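## Task

Take the nut out of the white box and set it in the tray, making sure the tray holds nothing besides it. Afterwards put the white box's own lid back on to close it. Everything must stay in place on its own, without the robot holding it. Finally release the gripper and move the arm away.

## Robot and tools

Robot: a single seven-joint FR3 arm carrying a two-finger parallel gripper. Three cameras: cam_head_left and cam_head_right (896x504 each, head-mounted pinhole views) and cam_wrist (616x616 fisheye on the hand).

Frame: the scene frame has its origin on the table surface straight under the arm base. +z is up, and +y is to the left when facing along +x. The base itself may sit slightly tilted. The state line reports end_effector_position in metres and end_effector_quat_wxyz in this frame. That position is the point between the pads when closed; at long reach it can be somewhat off. The fingers point along the gripper's +z and close along its y. Closed fingertips extend about 33 mm past that point, fully open ones about 9 mm. Closing pushes the tips roughly 24 mm farther from the arm, so keep that clearance above surfaces.

execute_actions takes "actions", a list holding zero or one item, plus an optional "pictures" boolean. Pictures are returned only for an empty list or when pictures is true.
- Empty list: no command, just the current state.
- Motion: {"rows": [[...]], "steps": n}. There are 1 to 15 rows and n is 7 to 15 (15 if omitted). Each step lasts 1/30 s and uses one row. The final row repeats if there are fewer rows than steps.
- Wait: {"steps": n} with no rows, n up to 300. It returns n steps after the previous result, and thinking time counts toward n.

Each row holds ten numbers, one row per step for the single arm. The first seven are absolute joint target angles in radians, in this order: fr3_joint1 (waist, -2.744..2.744), joint2 (shoulder, -1.784..1.784), joint3 (upper arm roll, -2.901..2.901), joint4 (elbow, -3.042..-0.152), joint5 (forearm roll, -2.807..2.807), joint6 (wrist pitch, 0.544..4.517), joint7 (wrist roll, -3.016..3.016). True limits may differ from these by up to 0.018 rad either way. A call is refused entirely if any target exceeds a stated end by more than 0.018 rad and also lies beyond that joint's last reported angle. Targets past the real end are clipped to it, and the result then reports "joint sent to its limit" (possibly about a still-running earlier action). A missing message does not prove there is room left.

The last three numbers are gripper commands, each in [-1, 1]:
- position: absolute opening. +1 is fully open (140 mm), pads touch near -0.8, and -1 closes until blocked.
- force_limit: squeeze strength, about 14 N at -1, 60 N at 0 and 107 N at +1 for parts up to 40 mm wide.
- speed: pad speed, about 30 mm/s at -1, 140 at 0 and 250 at +1.

To grasp, send position -1 and confirm object_status = 2. The codes are 0 moving, 1 blocked while opening, 2 blocked while closing, 3 at target or pads together (a thin part may still be held). Stalled fingers hold until position changes by at least 0.01, or until the object yields or is lost. To squeeze harder, raise force_limit and toggle position between -1 and -0.98. position_measured is in counts, from 3 (open) to 230 (pads touching), and is not linear in mm.

Motion limits: each step, a joint's target is held near its measured angle. The allowed lead is 0.248 rad for joints 1-4, 0.677 for joint 5, 0.715 for joint 6 and 1.54 for joint 7. If the targets would put the hand more than 70 mm from where it is, all joints are scaled back. Distant targets therefore take several calls.

Timing: the simulation runs on while you think. The arm keeps heading for the last row sent until it nearly stops or a step is HELD. Each result is taken 7 steps before its action ends, and those steps finish before your next action begins.

Result lines:
- State line: the hand pose in the scene frame.
- Joint positions and Joint velocities: in column order, rad and rad/s.
- Joint torques: total drive output, including offsets and noise.
- External joint torques: estimated outside load, including friction and any held weight; may read "no reading".
- HELD: marks steps where your row was not fully sent.
- "joint command not followed": the clearance checker altered or blocked targets. Mounting blocks and posts count as part of the arm.
- object_status and position_measured: gripper state, as above.
- MOTOR HOT: warns of heating from holding loads. Reaching the limit brakes the arm until it cools, reported as OVER-TEMPERATURE FAULT.

Faults: joint contact torque reaching 85 N m (joints 1-4) or 11 N m (joints 5-7), or any outside force reaching 85 N (held weight included), halts the arm for 10 s and cancels the rest of the call. Push gently.

zoom_image: camera (cam_head_left, cam_head_right or cam_wrist) and region [x0, y0, x1, y1] in that camera's pixels, origin top-left, at most 504x504. It returns a magnified crop of the latest image.

finished_scene: takes scene, the current scene's number. Answering without any tool call ends all remaining work.

Avoid: anything leaving the table, dropping or slamming parts, hard collisions, and results that only hold while gripped. Occasional disturbances may jerk a held part or nudge loose items. At the end, open the gripper and move clear.

Each tool is called after "Call:" as name(argument=value, ...) on one line, values as JSON.

## Session

Call:
execute_actions(actions=[])

Scene clock: 0.00 s of 8400.00 s.
end_effector_position=(+0.8040, +0.0135, +0.3245) position_measured=3 object_status=3 end_effector_quat_wxyz=(+0.142, -0.014, +0.989, +0.041)
Joint positions: [ 0.147  0.574 -0.179 -1.281  0.225  2.12   1.429]
Joint velocities: [ 0.     0.001  0.001 -0.001 -0.002  0.001 -0.001]
Joint torques (N m, as the joint torque sensors report them, + toward a larger angle): no reading
External joint torques (N m, as the arm's controller estimates them; a push from outside toward a larger angle lowers the number): no reading

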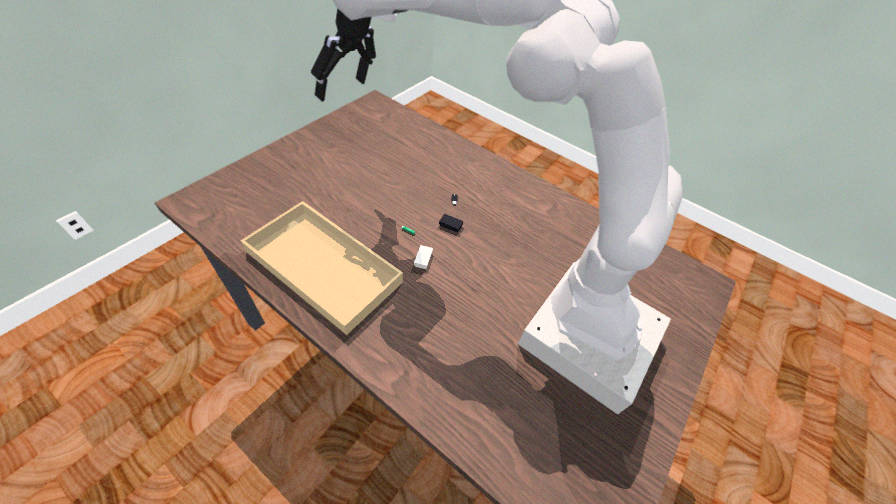

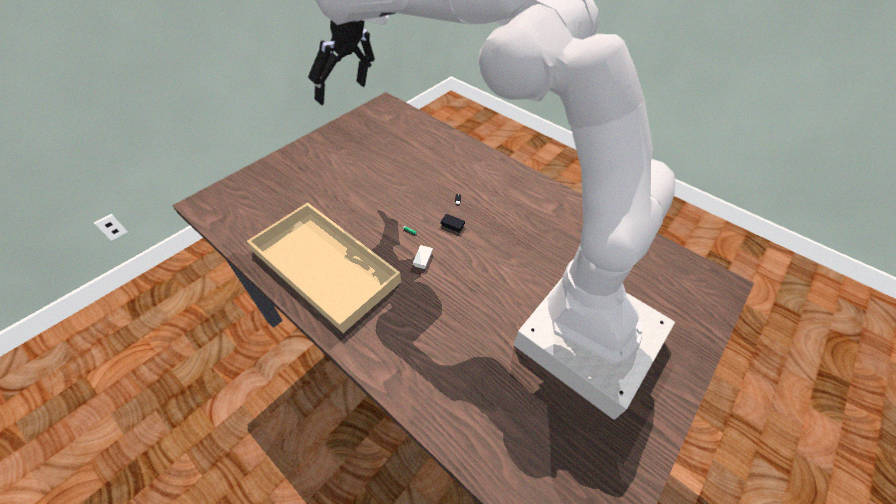

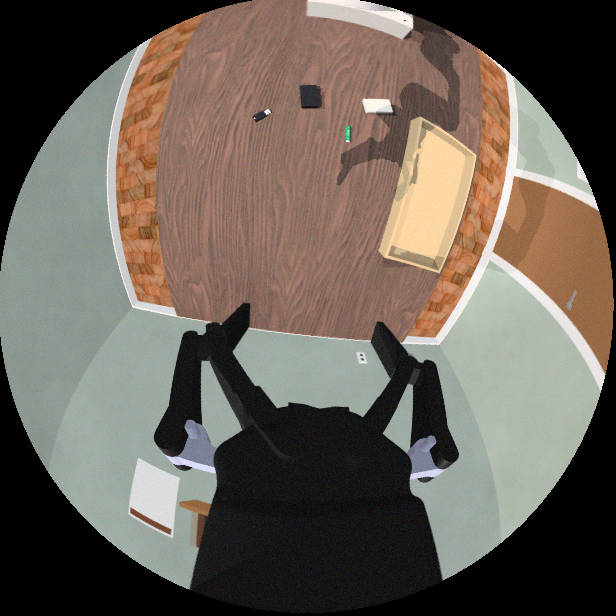

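Call:
zoom_image(camera="cam_head_left", region=[370, 170, 510, 290])

Call:
zoom_image(camera="cam_wrist", region=[230, 60, 430, 170])

Region (370, 170, 510, 290) of cam_head_left's 896x504 image, scaled by 3.600, with more detail than that image has; it fills the top 432 rows of this view, and the rest is white.

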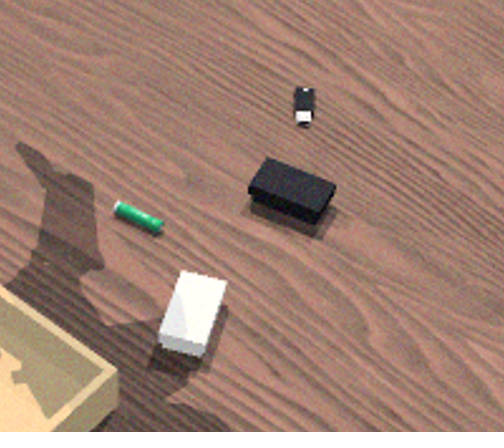

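Region (230, 60, 430, 170) of cam_wrist's 616x616 image, scaled by 2.520, with more detail than that image has; it fills the top 277 rows of this view, and the rest is white.

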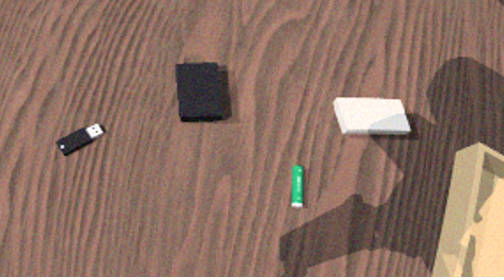

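Call:
execute_actions(actions=[{"rows":[[0.3,0.2,-0.05,-1.7,0.05,2.0,1.5,1,0,0]],"steps":15}])

Call:
execute_actions(actions=[{"rows":[[0.4,-0.334,0,-2.306,0,1.972,1.6,1,0,0]],"steps":15}])

Call:
execute_actions(actions=[{"steps":60}], pictures=true)

Scene clock: 1.87 s of 8400.00 s.
end_effector_position=(+0.7111, +0.1123, +0.3423) position_measured=3 object_status=3 end_effector_quat_wxyz=(+0.092, -0.095, +0.990, +0.040)
Joint positions: [ 0.24   0.345 -0.096 -1.541  0.127  2.067  1.448]
Joint velocities: [ 0.451 -1.071  0.349 -1.122 -0.362 -0.274  0.097]
Joint torques (N m, as the joint torque sensors report them, + toward a larger angle): [ -1.09 -40.27  -2.69  24.24   0.11   3.39   0.1 ]
External joint torques (N m, as the arm's controller estimates them; a push from outside toward a larger angle lowers the number): [ 2.3  -1.04  0.7  -3.04 -0.75 -0.45  0.11]
Steps of this call (steps 1 to 48: nothing new was sent; steps 49 to 56: the first 8 steps of this action). Readings (joint positions | what the end effector reports):
49: [0.149 0.559 -0.174 -1.304 0.214 2.117 1.431] | position_measured=3 object_status=3
50: [0.156 0.536 -0.165 -1.334 0.200 2.109 1.433] | position_measured=3 object_status=3
52: [0.180 0.483 -0.144 -1.394 0.175 2.095 1.437] | position_measured=3 object_status=3
56: the state above

Scene clock: 2.37 s of 8400.00 s.
end_effector_position=(+0.4901, +0.1869, +0.3706) position_measured=3 object_status=3 end_effector_quat_wxyz=(+0.036, -0.193, +0.980, +0.013)
Joint positions: [ 0.389 -0.182 -0.003 -2.099  0.02   1.992  1.527]
Joint velocities: [ 0.179 -1.606  0.113 -1.626 -0.09  -0.111  0.172]
Joint torques (N m, as the joint torque sensors report them, + toward a larger angle): [-3.18 -8.55 -5.37 20.55  0.02  3.31 -0.12]
External joint torques (N m, as the arm's controller estimates them; a push from outside toward a larger angle lowers the number): [ 2.57 -0.59  0.96 -3.7  -0.61 -0.06 -0.1 ]
Steps of this call (steps 1 to 7: the last 7 steps of your previous action; steps 8 to 15: the first 8 steps of this action). Readings (joint positions | what the end effector reports):
8: [0.311 0.178 -0.044 -1.722 0.058 2.019 1.480] | position_measured=3 object_status=3
9: [0.322 0.137 -0.041 -1.772 0.050 2.012 1.487] | position_measured=3 object_status=3
11: [0.348 0.044 -0.028 -1.873 0.037 2.004 1.501] | position_measured=3 object_status=3
15: the state above

Scene clock: 4.37 s of 8400.00 s.
end_effector_position=(+0.4189, +0.1627, +0.3423) position_measured=3 object_status=3 end_effector_quat_wxyz=(+0.002, -0.169, +0.986, -0.000)
Joint positions: [ 0.399 -0.332  0.001 -2.304  0.003  1.974  1.597]
Joint velocities: [ 0.     0.001 -0.    -0.001 -0.001  0.     0.   ]
Joint torques (N m, as the joint torque sensors report them, + toward a larger angle): [  2.14 -20.97  -1.01  21.23   0.28   2.2    0.14]
External joint torques (N m, as the arm's controller estimates them; a push from outside toward a larger angle lowers the number): [ 2.16 -0.76 -0.66 -2.93 -0.48 -0.22  0.14]
Kept back: nothing.
Steps of this call (steps 1 to 7: the last 7 steps of your previous action; steps 8 to 45: the robot went on to your last target; steps 46 to 60: nothing new was sent). Readings (joint positions | what the end effector reports):
1: [0.394 -0.231 -0.000 -2.152 0.017 1.990 1.533] | position_measured=3 object_status=3
2: [0.397 -0.270 0.001 -2.199 0.014 1.987 1.540] | position_measured=3 object_status=3
4: [0.399 -0.312 0.002 -2.258 0.009 1.981 1.551] | position_measured=3 object_status=3
8: [0.399 -0.329 0.001 -2.297 0.005 1.976 1.567] | position_measured=3 object_status=3
60: the state above
The arm was judged still, so your last target was given up. Only a new action makes it travel on or press farther. Fingers that are still opening or closing keep moving.

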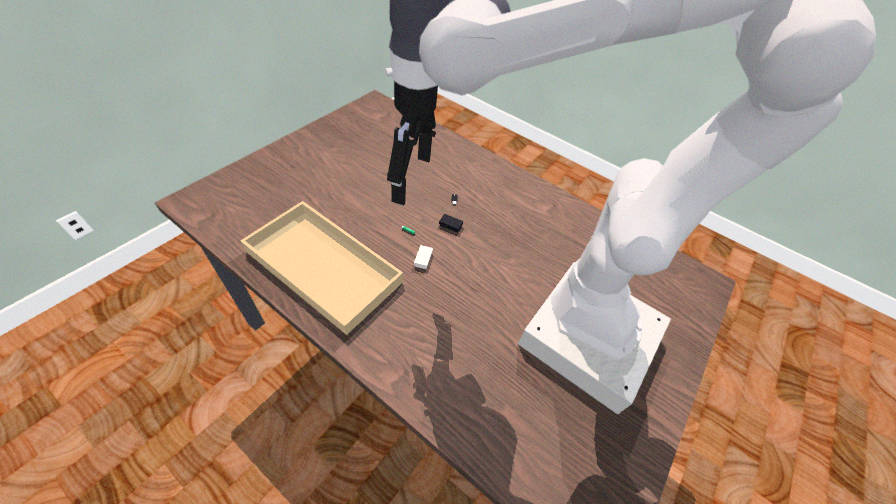

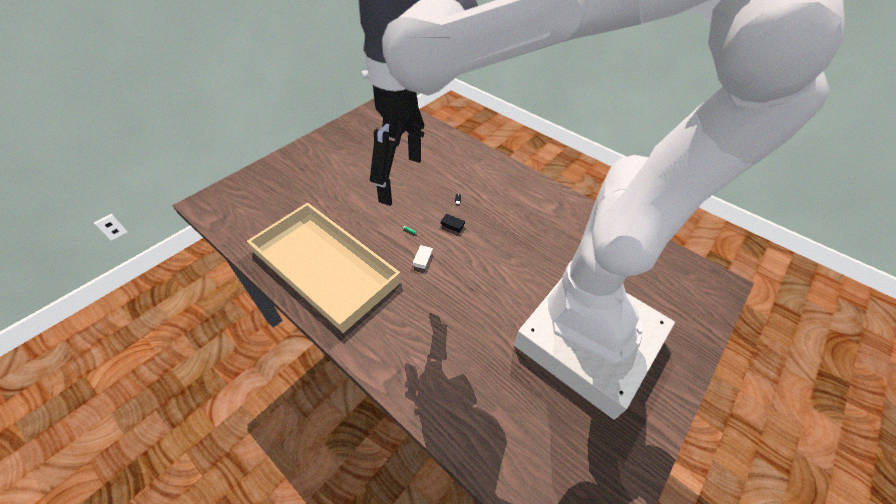

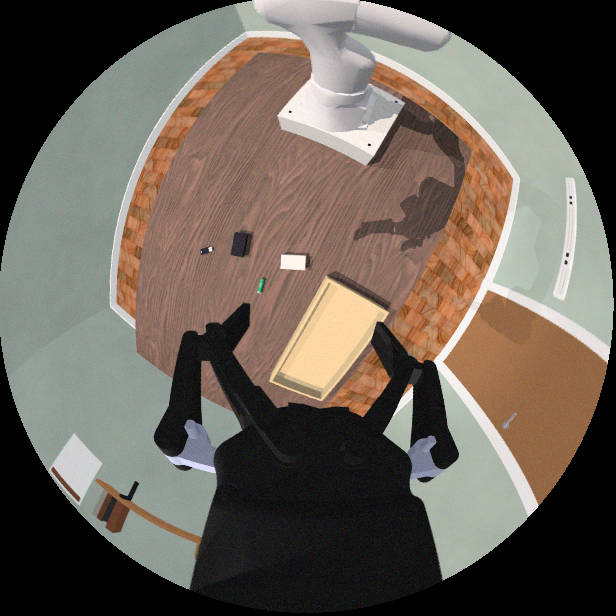

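Call:
execute_actions(actions=[{"rows":[[0.324,-0.111,0,-2.595,0,2.484,-0.046,1,0,0]],"steps":15}])

Call:
execute_actions(actions=[{"steps":60}], pictures=true)

Scene clock: 6.00 s of 8400.00 s.
end_effector_position=(+0.3912, +0.1257, +0.1848) position_measured=3 object_status=3 end_effector_quat_wxyz=(-0.052, -0.449, +0.892, +0.008)
Joint positions: [ 0.34  -0.152  0.001 -2.538  0.003  2.28   0.946]
Joint velocities: [-0.208  0.767 -0.036 -0.888 -0.002  1.154 -3.272]
Joint torques (N m, as the joint torque sensors report them, + toward a larger angle): [  0.69 -35.81  -0.38  28.71   0.09   4.45  -0.93]
External joint torques (N m, as the arm's controller estimates them; a push from outside toward a larger angle lowers the number): [-1.07  2.57 -1.93 -3.24 -0.55  0.81 -0.99]
Steps of this call (steps 1 to 41: nothing new was sent; steps 42 to 49: the first 8 steps of this action). Readings (joint positions | what the end effector reports):
42: [0.394 -0.328 0.003 -2.317 0.003 2.006 1.546] | position_measured=3 object_status=3
43: [0.387 -0.309 0.003 -2.341 0.003 2.042 1.484] | position_measured=3 object_status=3
45: [0.372 -0.260 0.003 -2.401 0.003 2.109 1.349] | position_measured=3 object_status=3
49: the state above

Scene clock: 8.00 s of 8400.00 s.
end_effector_position=(+0.4157, +0.1261, +0.1596) position_measured=3 object_status=3 end_effector_quat_wxyz=(+0.001, +0.814, -0.580, -0.000)
Joint positions: [ 0.327 -0.11  -0.001 -2.594  0.003  2.482 -0.041]
Joint velocities: [ 0.     0.    -0.    -0.002 -0.    -0.001 -0.004]
Joint torques (N m, as the joint torque sensors report them, + toward a larger angle): [ -0.07 -24.59   0.    17.98  -0.08   2.95  -0.13]
External joint torques (N m, as the arm's controller estimates them; a push from outside toward a larger angle lowers the number): [-0.04 -0.64  0.13 -2.01 -0.56  0.48 -0.13]
Kept back: nothing.
Steps of this call (steps 1 to 7: the last 7 steps of your previous action; steps 8 to 60: the robot went on to your last target). Readings (joint positions | what the end effector reports):
1: [0.335 -0.130 0.000 -2.562 0.003 2.313 0.843] | position_measured=3 object_status=3
2: [0.331 -0.117 -0.000 -2.579 0.003 2.341 0.751] | position_measured=3 object_status=3
4: [0.328 -0.107 -0.001 -2.592 0.003 2.384 0.595] | position_measured=3 object_status=3
8: [0.327 -0.109 -0.001 -2.594 0.003 2.438 0.369] | position_measured=3 object_status=3
60: the state above
The arm was judged still, so your last target was given up. Only a new action makes it travel on or press farther. Fingers that are still opening or closing keep moving.

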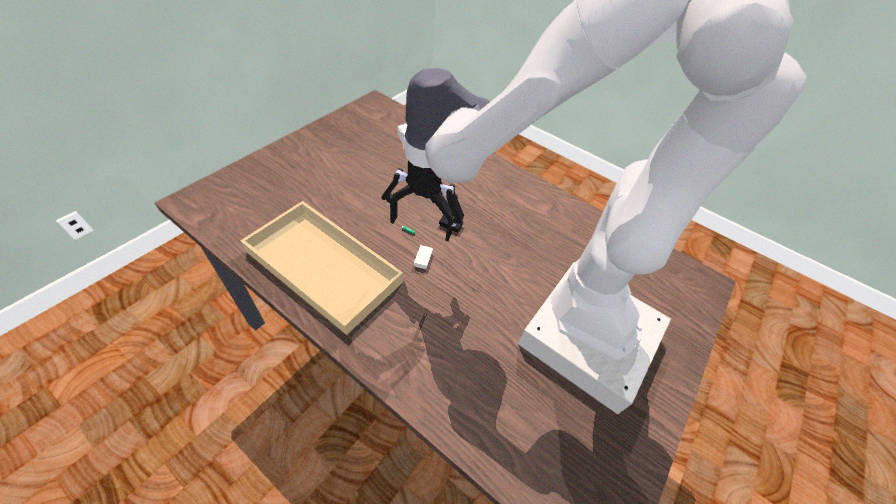

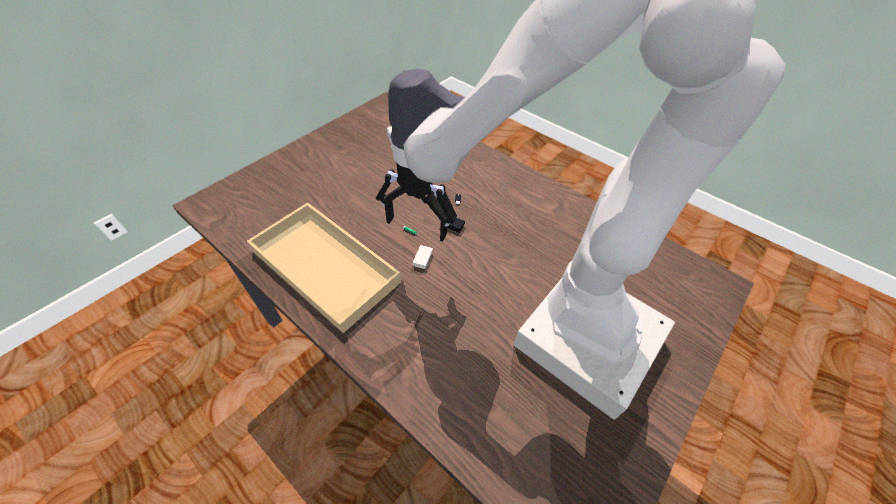

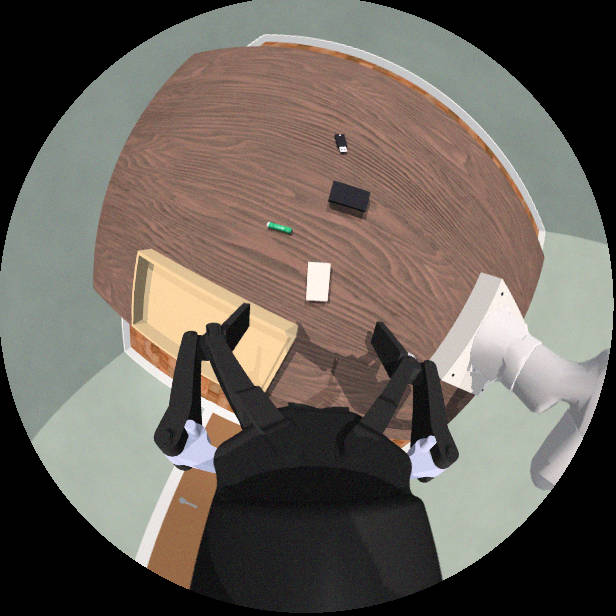

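Call:
zoom_image(camera="cam_head_left", region=[400, 235, 450, 280])

Call:
zoom_image(camera="cam_wrist", region=[270, 160, 390, 320])

Region (400, 235, 450, 280) of cam_head_left's 896x504 image, scaled by 10.080, with more detail than that image has; it fills the top 454 rows of this view, and the rest is white.

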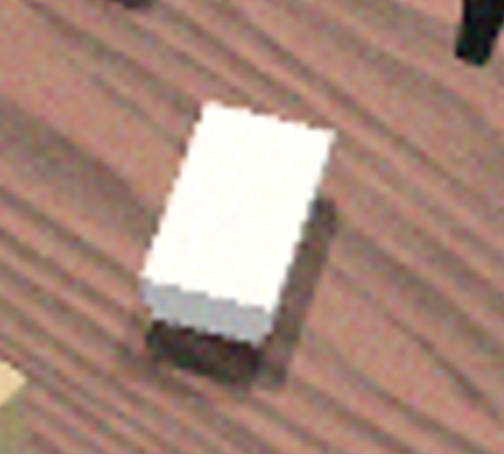

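Region (270, 160, 390, 320) of cam_wrist's 616x616 image, scaled by 3.150, with more detail than that image has; it fills the left 378 columns of this view, and the rest is white.

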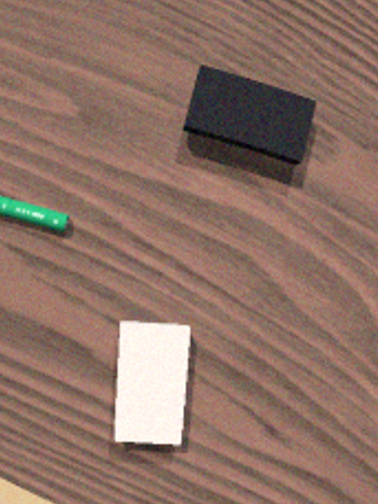

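Call:
execute_actions(actions=[{"rows":[[0.324,0.161,0,-2.614,0,2.775,-0.046,0,0,0]],"steps":15}])

Call:
execute_actions(actions=[{"steps":30}], pictures=true)

Scene clock: 9.10 s of 8400.00 s.
end_effector_position=(+0.3912, +0.1182, +0.0545) position_measured=54 object_status=0 end_effector_quat_wxyz=(+0.031, +0.814, -0.580, -0.022)
Joint positions: [ 0.327  0.158 -0.    -2.618  0.003  2.699 -0.043]
Joint velocities: [-0.     0.162 -0.    -0.011 -0.001  0.403 -0.001]
Joint torques (N m, as the joint torque sensors report them, + toward a larger angle): [ -0.78 -34.6    0.04  17.16  -0.21   3.8   -0.26]
External joint torques (N m, as the arm's controller estimates them; a push from outside toward a larger angle lowers the number): [-0.71  1.47 -0.06 -3.13 -0.51  0.6  -0.26]
Steps of this call (steps 1 to 25: nothing new was sent; steps 26 to 33: the first 8 steps of this action). Readings (joint positions | what the end effector reports):
26: [0.327 -0.085 -0.000 -2.590 0.003 2.517 -0.043] | position_measured=3 object_status=0
27: [0.327 -0.034 -0.000 -2.587 0.003 2.556 -0.043] | position_measured=8 object_status=0
29: [0.327 0.070 -0.000 -2.598 0.003 2.623 -0.043] | position_measured=24 object_status=0
33: the state above

Scene clock: 10.10 s of 8400.00 s.
end_effector_position=(+0.4142, +0.1251, +0.0593) position_measured=129 object_status=3 end_effector_quat_wxyz=(+0.002, +0.815, -0.580, -0.000)
Joint positions: [ 0.327  0.161 -0.    -2.616  0.003  2.772 -0.043]
Joint velocities: [-0.001 -0.001 -0.001 -0.     0.001  0.001 -0.   ]
Joint torques (N m, as the joint torque sensors report them, + toward a larger angle): [ -0.87 -28.93  -0.09  15.34  -0.26   2.97  -0.29]
External joint torques (N m, as the arm's controller estimates them; a push from outside toward a larger angle lowers the number): [-0.75 -0.24 -0.12 -0.16 -0.55  0.49 -0.29]
Kept back: nothing.
Steps of this call (steps 1 to 7: the last 7 steps of your previous action; steps 8 to 30: the robot went on to your last target). Readings (joint positions | what the end effector reports):
1: [0.327 0.161 -0.000 -2.619 0.003 2.712 -0.043] | position_measured=62 object_status=0
2: [0.327 0.161 -0.000 -2.618 0.003 2.722 -0.043] | position_measured=69 object_status=0
4: [0.327 0.161 -0.000 -2.617 0.003 2.739 -0.043] | position_measured=84 object_status=0
8: [0.327 0.161 -0.000 -2.616 0.003 2.758 -0.043] | position_measured=115 object_status=0
30: the state above
The arm was judged still, so your last target was given up. Only a new action makes it travel on or press farther. Fingers that are still opening or closing keep moving.

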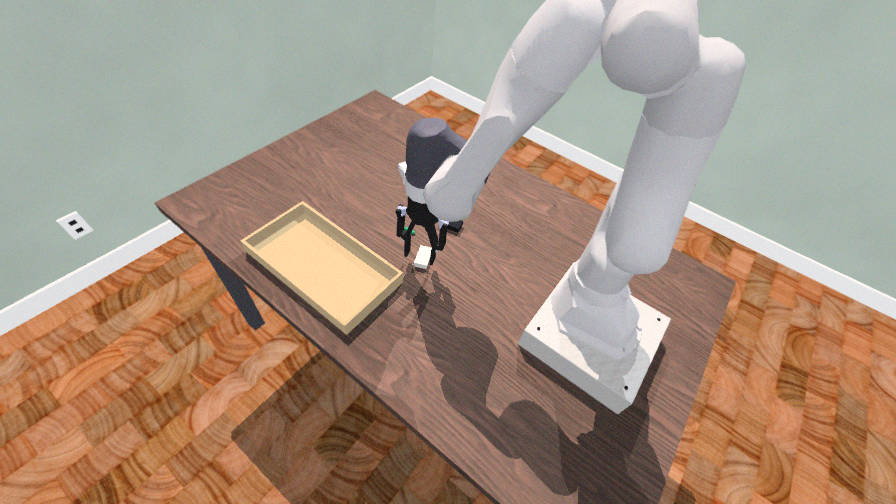

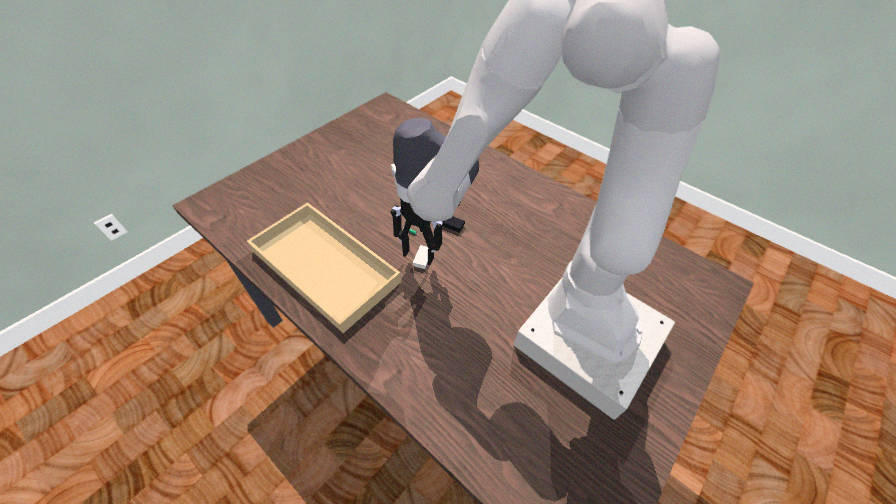

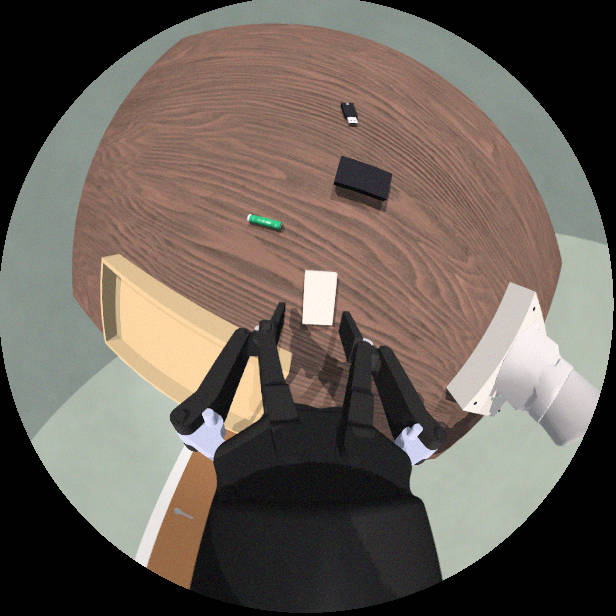

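Call:
execute_actions(actions=[{"rows":[[0.308,0.201,0,-2.609,0,2.81,-0.06,0,0,0]],"steps":15}])

Call:
execute_actions(actions=[{"steps":20}], pictures=true)

Call:
zoom_image(camera="cam_head_left", region=[390, 210, 460, 280])

Scene clock: 10.90 s of 8400.00 s.
end_effector_position=(+0.4144, +0.1183, +0.0466) position_measured=129 object_status=3 end_effector_quat_wxyz=(+0.005, +0.813, -0.583, -0.002)
Joint positions: [ 0.311  0.199  0.    -2.611  0.002  2.8   -0.051]
Joint velocities: [-0.004  0.008 -0.     0.001  0.001  0.046 -0.022]
Joint torques (N m, as the joint torque sensors report them, + toward a larger angle): [ -0.89 -29.41   0.04  15.4   -0.21   2.96  -0.25]
External joint torques (N m, as the arm's controller estimates them; a push from outside toward a larger angle lowers the number): [-0.95  0.46 -0.26  0.14 -0.45  0.45 -0.25]
Steps of this call (steps 1 to 16: nothing new was sent; steps 17 to 24: the first 8 steps of this action). Readings (joint positions | what the end effector reports):
17: [0.324 0.166 0.001 -2.614 0.002 2.778 -0.044] | position_measured=129 object_status=3
18: [0.320 0.176 0.001 -2.611 0.002 2.784 -0.045] | position_measured=129 object_status=3
20: [0.314 0.191 0.000 -2.611 0.002 2.791 -0.047] | position_measured=129 object_status=3
24: the state above

Scene clock: 11.57 s of 8400.00 s.
end_effector_position=(+0.4168, +0.1189, +0.0472) position_measured=129 object_status=3 end_effector_quat_wxyz=(+0.002, +0.814, -0.581, +0.000)
Joint positions: [ 0.311  0.2    0.    -2.611  0.002  2.807 -0.056]
Joint velocities: [-0.    -0.001 -0.001  0.002 -0.     0.001 -0.002]
Joint torques (N m, as the joint torque sensors report them, + toward a larger angle): [ -1.18 -28.17  -0.42  15.93  -0.19   2.87  -0.33]
External joint torques (N m, as the arm's controller estimates them; a push from outside toward a larger angle lowers the number): [-1.06  1.27 -0.49  0.92 -0.46  0.36 -0.33]
Kept back: nothing.
Steps of this call (steps 1 to 7: the last 7 steps of your previous action; steps 8 to 15: the robot went on to your last target; steps 16 to 20: nothing new was sent). Readings (joint positions | what the end effector reports):
1: [0.311 0.199 0.000 -2.611 0.002 2.801 -0.051] | position_measured=129 object_status=3
2: [0.311 0.199 0.000 -2.611 0.002 2.802 -0.052] | position_measured=129 object_status=3
4: [0.311 0.199 0.000 -2.611 0.002 2.804 -0.053] | position_measured=129 object_status=3
8: [0.311 0.199 0.000 -2.611 0.002 2.806 -0.054] | position_measured=129 object_status=3
20: the state above
The arm was judged still, so your last target was given up. Only a new action makes it travel on or press farther. Fingers that are still opening or closing keep moving.

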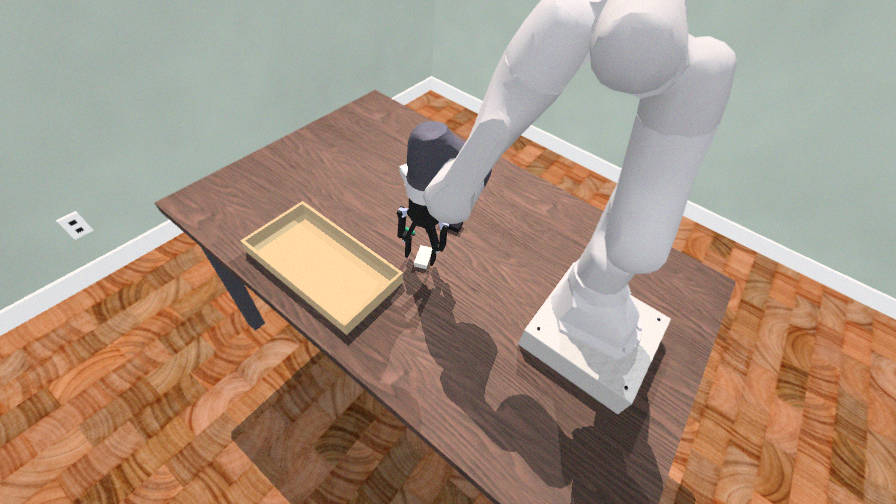

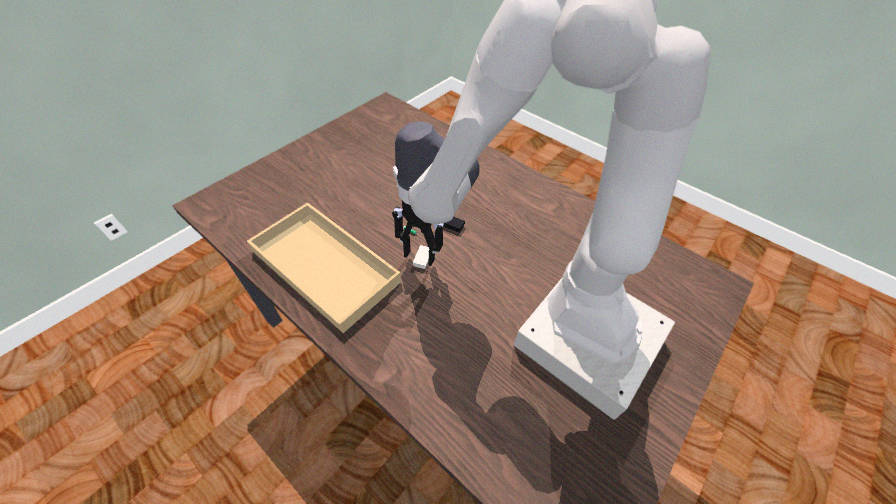

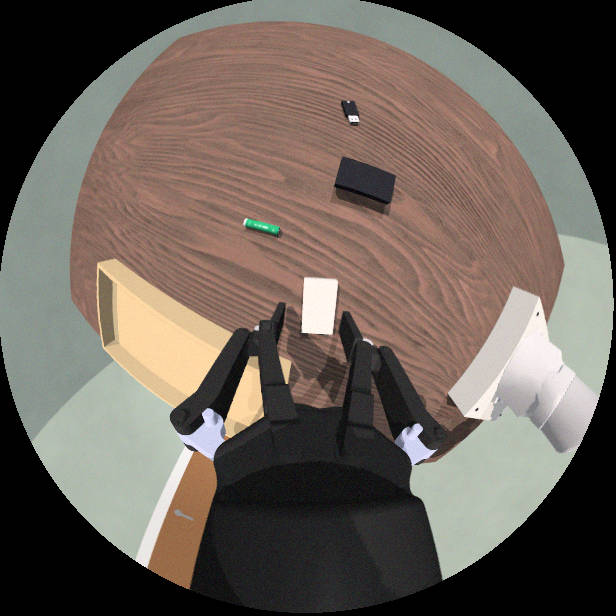

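Region (390, 210, 460, 280) of cam_head_left's 896x504 image, scaled by 7.200, with more detail than that image has.

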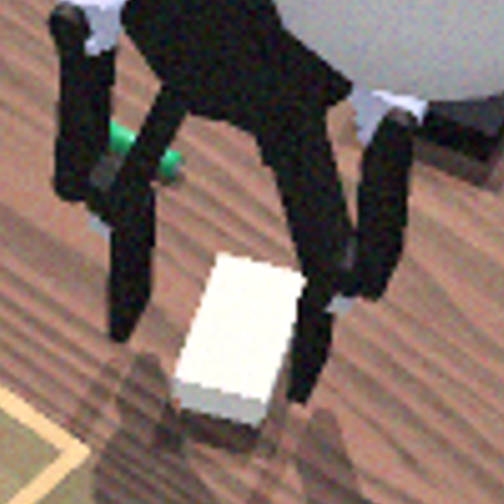

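Call:
execute_actions(actions=[{"rows":[[0.308,0.248,0,-2.602,0,2.85,-0.06,0,0,0]],"steps":15}])

Call:
execute_actions(actions=[{"steps":15}], pictures=true)

Call:
zoom_image(camera="cam_head_left", region=[390, 210, 460, 280])

Scene clock: 12.20 s of 8400.00 s.
end_effector_position=(+0.4139, +0.1180, +0.0315) position_measured=129 object_status=3 end_effector_quat_wxyz=(+0.005, +0.814, -0.580, -0.003)
Joint positions: [ 0.311  0.246  0.    -2.604  0.002  2.838 -0.057]
Joint velocities: [-0.001  0.009 -0.001 -0.    -0.     0.052 -0.001]
Joint torques (N m, as the joint torque sensors report them, + toward a larger angle): [ -0.64 -28.97  -0.6   14.37  -0.21   2.89  -0.25]
External joint torques (N m, as the arm's controller estimates them; a push from outside toward a larger angle lowers the number): [-0.5   1.78 -0.69 -0.23 -0.44  0.37 -0.25]
Steps of this call (steps 1 to 11: nothing new was sent; steps 12 to 19: the first 8 steps of this action). Readings (joint positions | what the end effector reports):
12: [0.311 0.206 0.000 -2.608 0.002 2.814 -0.057] | position_measured=129 object_status=3
13: [0.311 0.218 0.000 -2.605 0.002 2.821 -0.057] | position_measured=129 object_status=3
15: [0.311 0.236 0.000 -2.604 0.002 2.829 -0.057] | position_measured=129 object_status=3
19: the state above

Scene clock: 12.70 s of 8400.00 s.
end_effector_position=(+0.4167, +0.1188, +0.0322) position_measured=129 object_status=3 end_effector_quat_wxyz=(+0.002, +0.814, -0.580, +0.000)
Joint positions: [ 0.311  0.247  0.    -2.604  0.002  2.847 -0.057]
Joint velocities: [-0.001  0.001 -0.    -0.     0.     0.003 -0.   ]
Joint torques (N m, as the joint torque sensors report them, + toward a larger angle): [  0.05 -28.63  -0.4   15.2   -0.21   3.07  -0.19]
External joint torques (N m, as the arm's controller estimates them; a push from outside toward a larger angle lowers the number): [ 0.17  1.49 -0.5   1.01 -0.45  0.58 -0.19]
Kept back: nothing.
Steps of this call (steps 1 to 7: the last 7 steps of your previous action; steps 8 to 15: the robot went on to your last target). Readings (joint positions | what the end effector reports):
1: [0.311 0.247 0.000 -2.604 0.002 2.840 -0.057] | position_measured=129 object_status=3
2: [0.311 0.247 0.000 -2.604 0.002 2.841 -0.057] | position_measured=129 object_status=3
4: [0.311 0.247 0.000 -2.604 0.002 2.843 -0.057] | position_measured=129 object_status=3
8: [0.311 0.247 0.000 -2.604 0.002 2.846 -0.057] | position_measured=129 object_status=3
15: the state above
The arm was judged still, so your last target was given up. Only a new action makes it travel on or press farther. Fingers that are still opening or closing keep moving.

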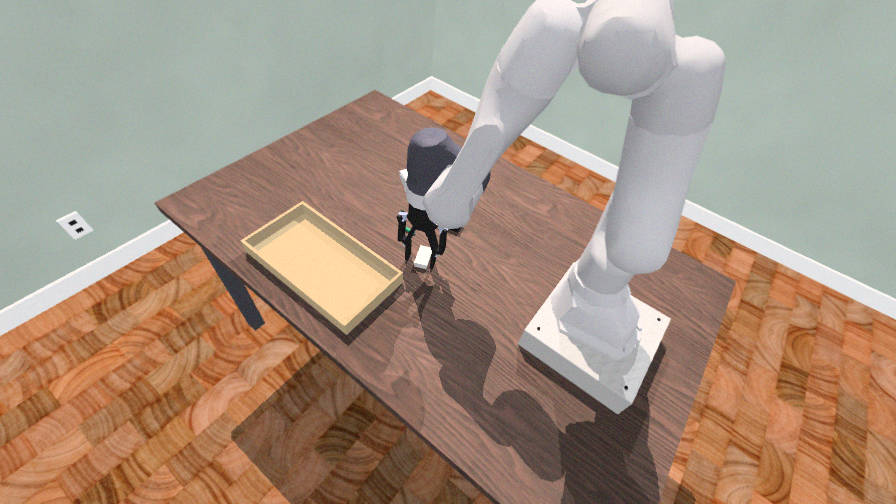

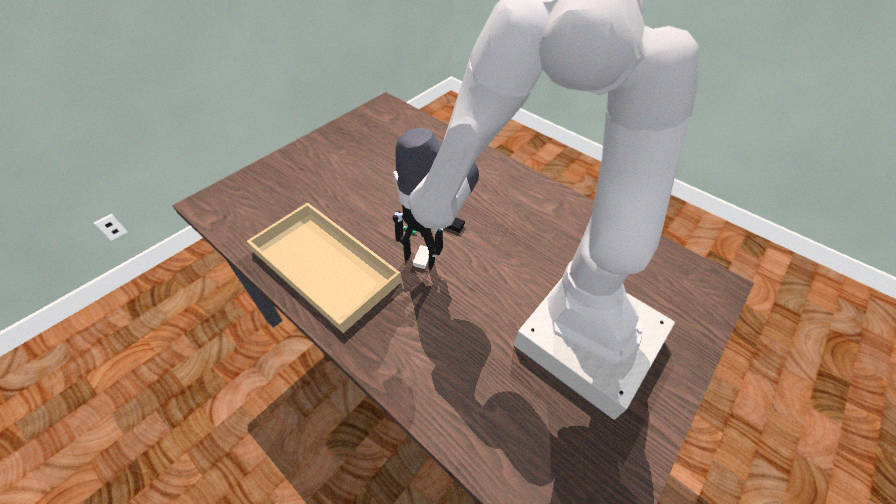

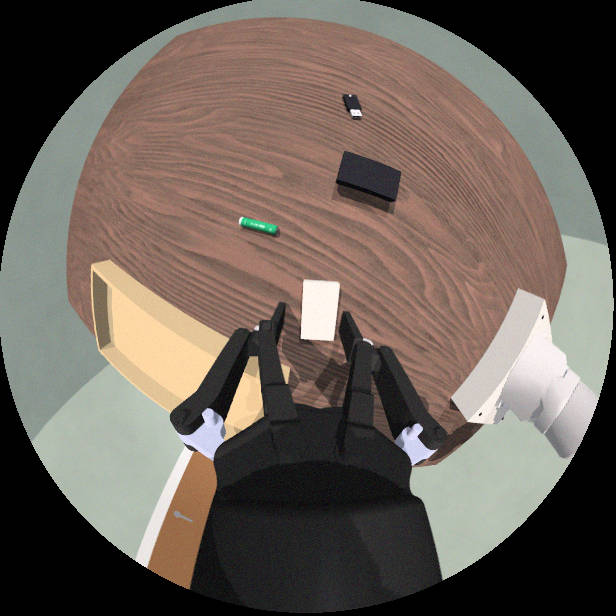

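Region (390, 210, 460, 280) of cam_head_left's 896x504 image, scaled by 7.200, with more detail than that image has.

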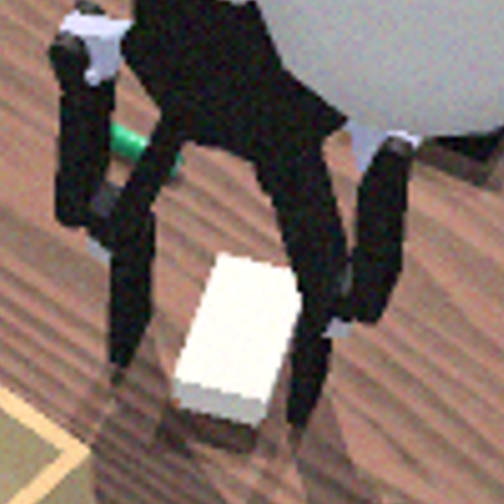

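Call:
execute_actions(actions=[{"rows":[[0.308,0.217,0,-2.607,0,2.824,-0.06,0,0,0],[0.308,0.217,0,-2.607,0,2.824,-0.06,0,0,0],[0.308,0.217,0,-2.607,0,2.824,-0.06,0,0,0],[0.308,0.217,0,-2.607,0,2.824,-0.06,0,0,0],[0.308,0.217,0,-2.607,0,2.824,-0.06,0,0,0],[0.308,0.217,0,-2.607,0,2.824,-0.06,-1,-0.5,-0.3]],"steps":15}])

Call:
execute_actions(actions=[{"steps":12}])

Call:
execute_actions(actions=[{"rows":[[0.308,0.17,0,-2.613,0,2.783,-0.06,-1,-0.5,-0.3],[0.308,0.12,0,-2.615,0,2.735,-0.06,-1,-0.5,-0.3],[0.308,0.07,0,-2.615,0,2.685,-0.06,-1,-0.5,-0.3],[0.308,0.02,0,-2.612,0,2.632,-0.06,-1,-0.5,-0.3]],"steps":15}])

Call:
execute_actions(actions=[{"steps":15}], pictures=true)

Scene clock: 13.57 s of 8400.00 s.
end_effector_position=(+0.4204, +0.1198, +0.0424) position_measured=138 object_status=0 end_effector_quat_wxyz=(-0.002, +0.814, -0.580, +0.003)
Joint positions: [ 0.311  0.219  0.    -2.606  0.002  2.831 -0.057]
Joint velocities: [ 0.    -0.006  0.     0.001  0.001 -0.029  0.   ]
Joint torques (N m, as the joint torque sensors report them, + toward a larger angle): [ -0.25 -30.76  -0.1   13.76  -0.24   2.08  -0.26]
External joint torques (N m, as the arm's controller estimates them; a push from outside toward a larger angle lowers the number): [-0.17 -1.35 -0.22 -0.7  -0.49 -0.39 -0.26]
Steps of this call (steps 1 to 18: nothing new was sent; steps 19 to 26: the first 8 steps of this action). Readings (joint positions | what the end effector reports):
19: [0.311 0.243 0.000 -2.605 0.002 2.844 -0.057] | position_measured=129 object_status=3
20: [0.311 0.236 0.000 -2.606 0.002 2.840 -0.057] | position_measured=129 object_status=3
22: [0.311 0.225 0.000 -2.606 0.002 2.836 -0.057] | position_measured=129 object_status=3
26: the state above

Scene clock: 13.97 s of 8400.00 s.
end_effector_position=(+0.4194, +0.1196, +0.0424) position_measured=178 object_status=2 end_effector_quat_wxyz=(-0.001, +0.814, -0.580, +0.002)
Joint positions: [ 0.311  0.218  0.    -2.606  0.002  2.827 -0.057]
Joint velocities: [-0.001  0.002 -0.001 -0.001 -0.001 -0.003 -0.001]
Joint torques (N m, as the joint torque sensors report them, + toward a larger angle): [ -0.91 -29.66   0.57  12.78  -0.17   2.24  -0.32]
External joint torques (N m, as the arm's controller estimates them; a push from outside toward a larger angle lowers the number): [-0.74 -0.05  0.53 -1.87 -0.43 -0.26 -0.32]
Kept back: nothing.
Steps of this call (steps 1 to 7: the last 7 steps of your previous action; steps 8 to 12: the robot went on to your last target). Readings (joint positions | what the end effector reports):
1: [0.311 0.219 0.000 -2.606 0.002 2.830 -0.057] | position_measured=144 object_status=0
2: [0.311 0.218 0.000 -2.606 0.002 2.830 -0.057] | position_measured=150 object_status=0
4: [0.311 0.218 0.000 -2.606 0.002 2.829 -0.057] | position_measured=162 object_status=0
8: [0.311 0.218 0.000 -2.606 0.002 2.828 -0.057] | position_measured=178 object_status=0
12: the state above

Scene clock: 14.23 s of 8400.00 s.
end_effector_position=(+0.4383, +0.1252, +0.1133) position_measured=178 object_status=2 end_effector_quat_wxyz=(-0.022, +0.814, -0.580, +0.019)
Joint positions: [ 0.31   0.029  0.    -2.608  0.002  2.694 -0.057]
Joint velocities: [ 0.    -0.252  0.001  0.019  0.001 -0.317  0.   ]
Joint torques (N m, as the joint torque sensors report them, + toward a larger angle): [ -0.52 -19.59  -0.14  11.22  -0.11   1.11  -0.26]
External joint torques (N m, as the arm's controller estimates them; a push from outside toward a larger angle lowers the number): [-0.42 -1.48 -0.05 -1.37 -0.49 -0.5  -0.26]
Steps of this call (steps 1 to 8: the first 8 steps of this action). Readings (joint positions | what the end effector reports):
1: [0.310 0.211 0.000 -2.609 0.002 2.820 -0.057] | position_measured=178 object_status=2
2: [0.310 0.193 0.000 -2.614 0.002 2.805 -0.057] | position_measured=178 object_status=2
4: [0.310 0.125 0.000 -2.618 0.002 2.757 -0.057] | position_measured=178 object_status=2
8: the state above

Scene clock: 14.73 s of 8400.00 s.
end_effector_position=(+0.4219, +0.1206, +0.1106) position_measured=178 object_status=2 end_effector_quat_wxyz=(-0.002, +0.814, -0.580, +0.003)
Joint positions: [ 0.31   0.021  0.    -2.61   0.002  2.637 -0.057]
Joint velocities: [-0.    -0.001  0.    -0.001  0.    -0.018  0.   ]
Joint torques (N m, as the joint torque sensors report them, + toward a larger angle): [ -0.66 -26.69   0.01  14.88  -0.15   2.27  -0.23]
External joint torques (N m, as the arm's controller estimates them; a push from outside toward a larger angle lowers the number): [-0.56 -0.3   0.1  -3.06 -0.55 -0.25 -0.23]
Kept back: nothing.
Steps of this call (steps 1 to 7: the last 7 steps of your previous action; steps 8 to 15: the robot went on to your last target). Readings (joint positions | what the end effector reports):
1: [0.310 0.023 0.000 -2.607 0.002 2.684 -0.057] | position_measured=178 object_status=2
2: [0.310 0.021 0.000 -2.607 0.002 2.676 -0.057] | position_measured=178 object_status=2
4: [0.310 0.021 0.000 -2.609 0.002 2.662 -0.057] | position_measured=178 object_status=2
8: [0.310 0.021 0.000 -2.610 0.002 2.647 -0.057] | position_measured=178 object_status=2
15: the state above

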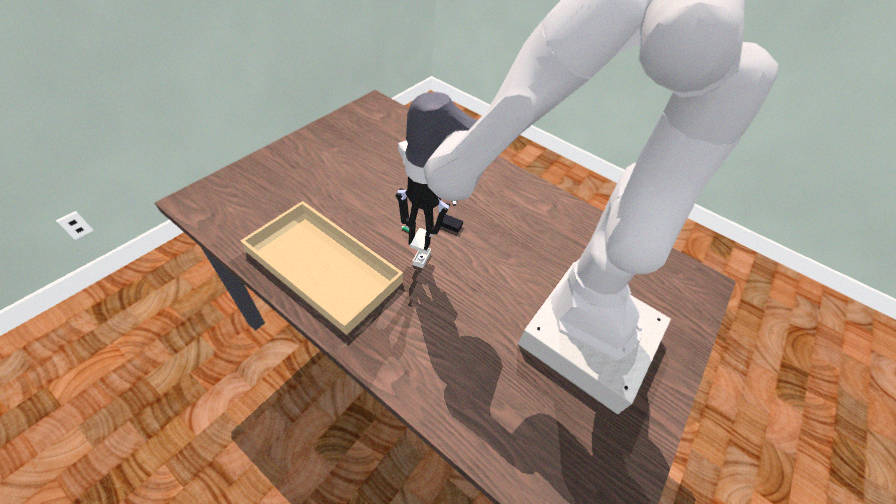

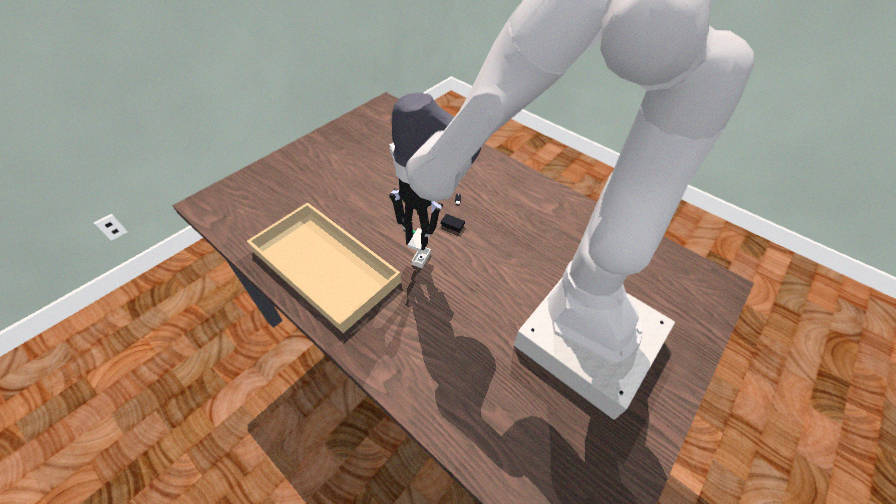

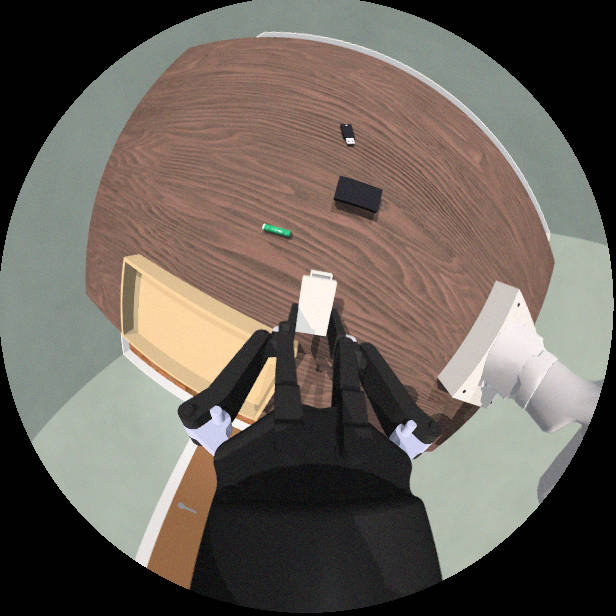

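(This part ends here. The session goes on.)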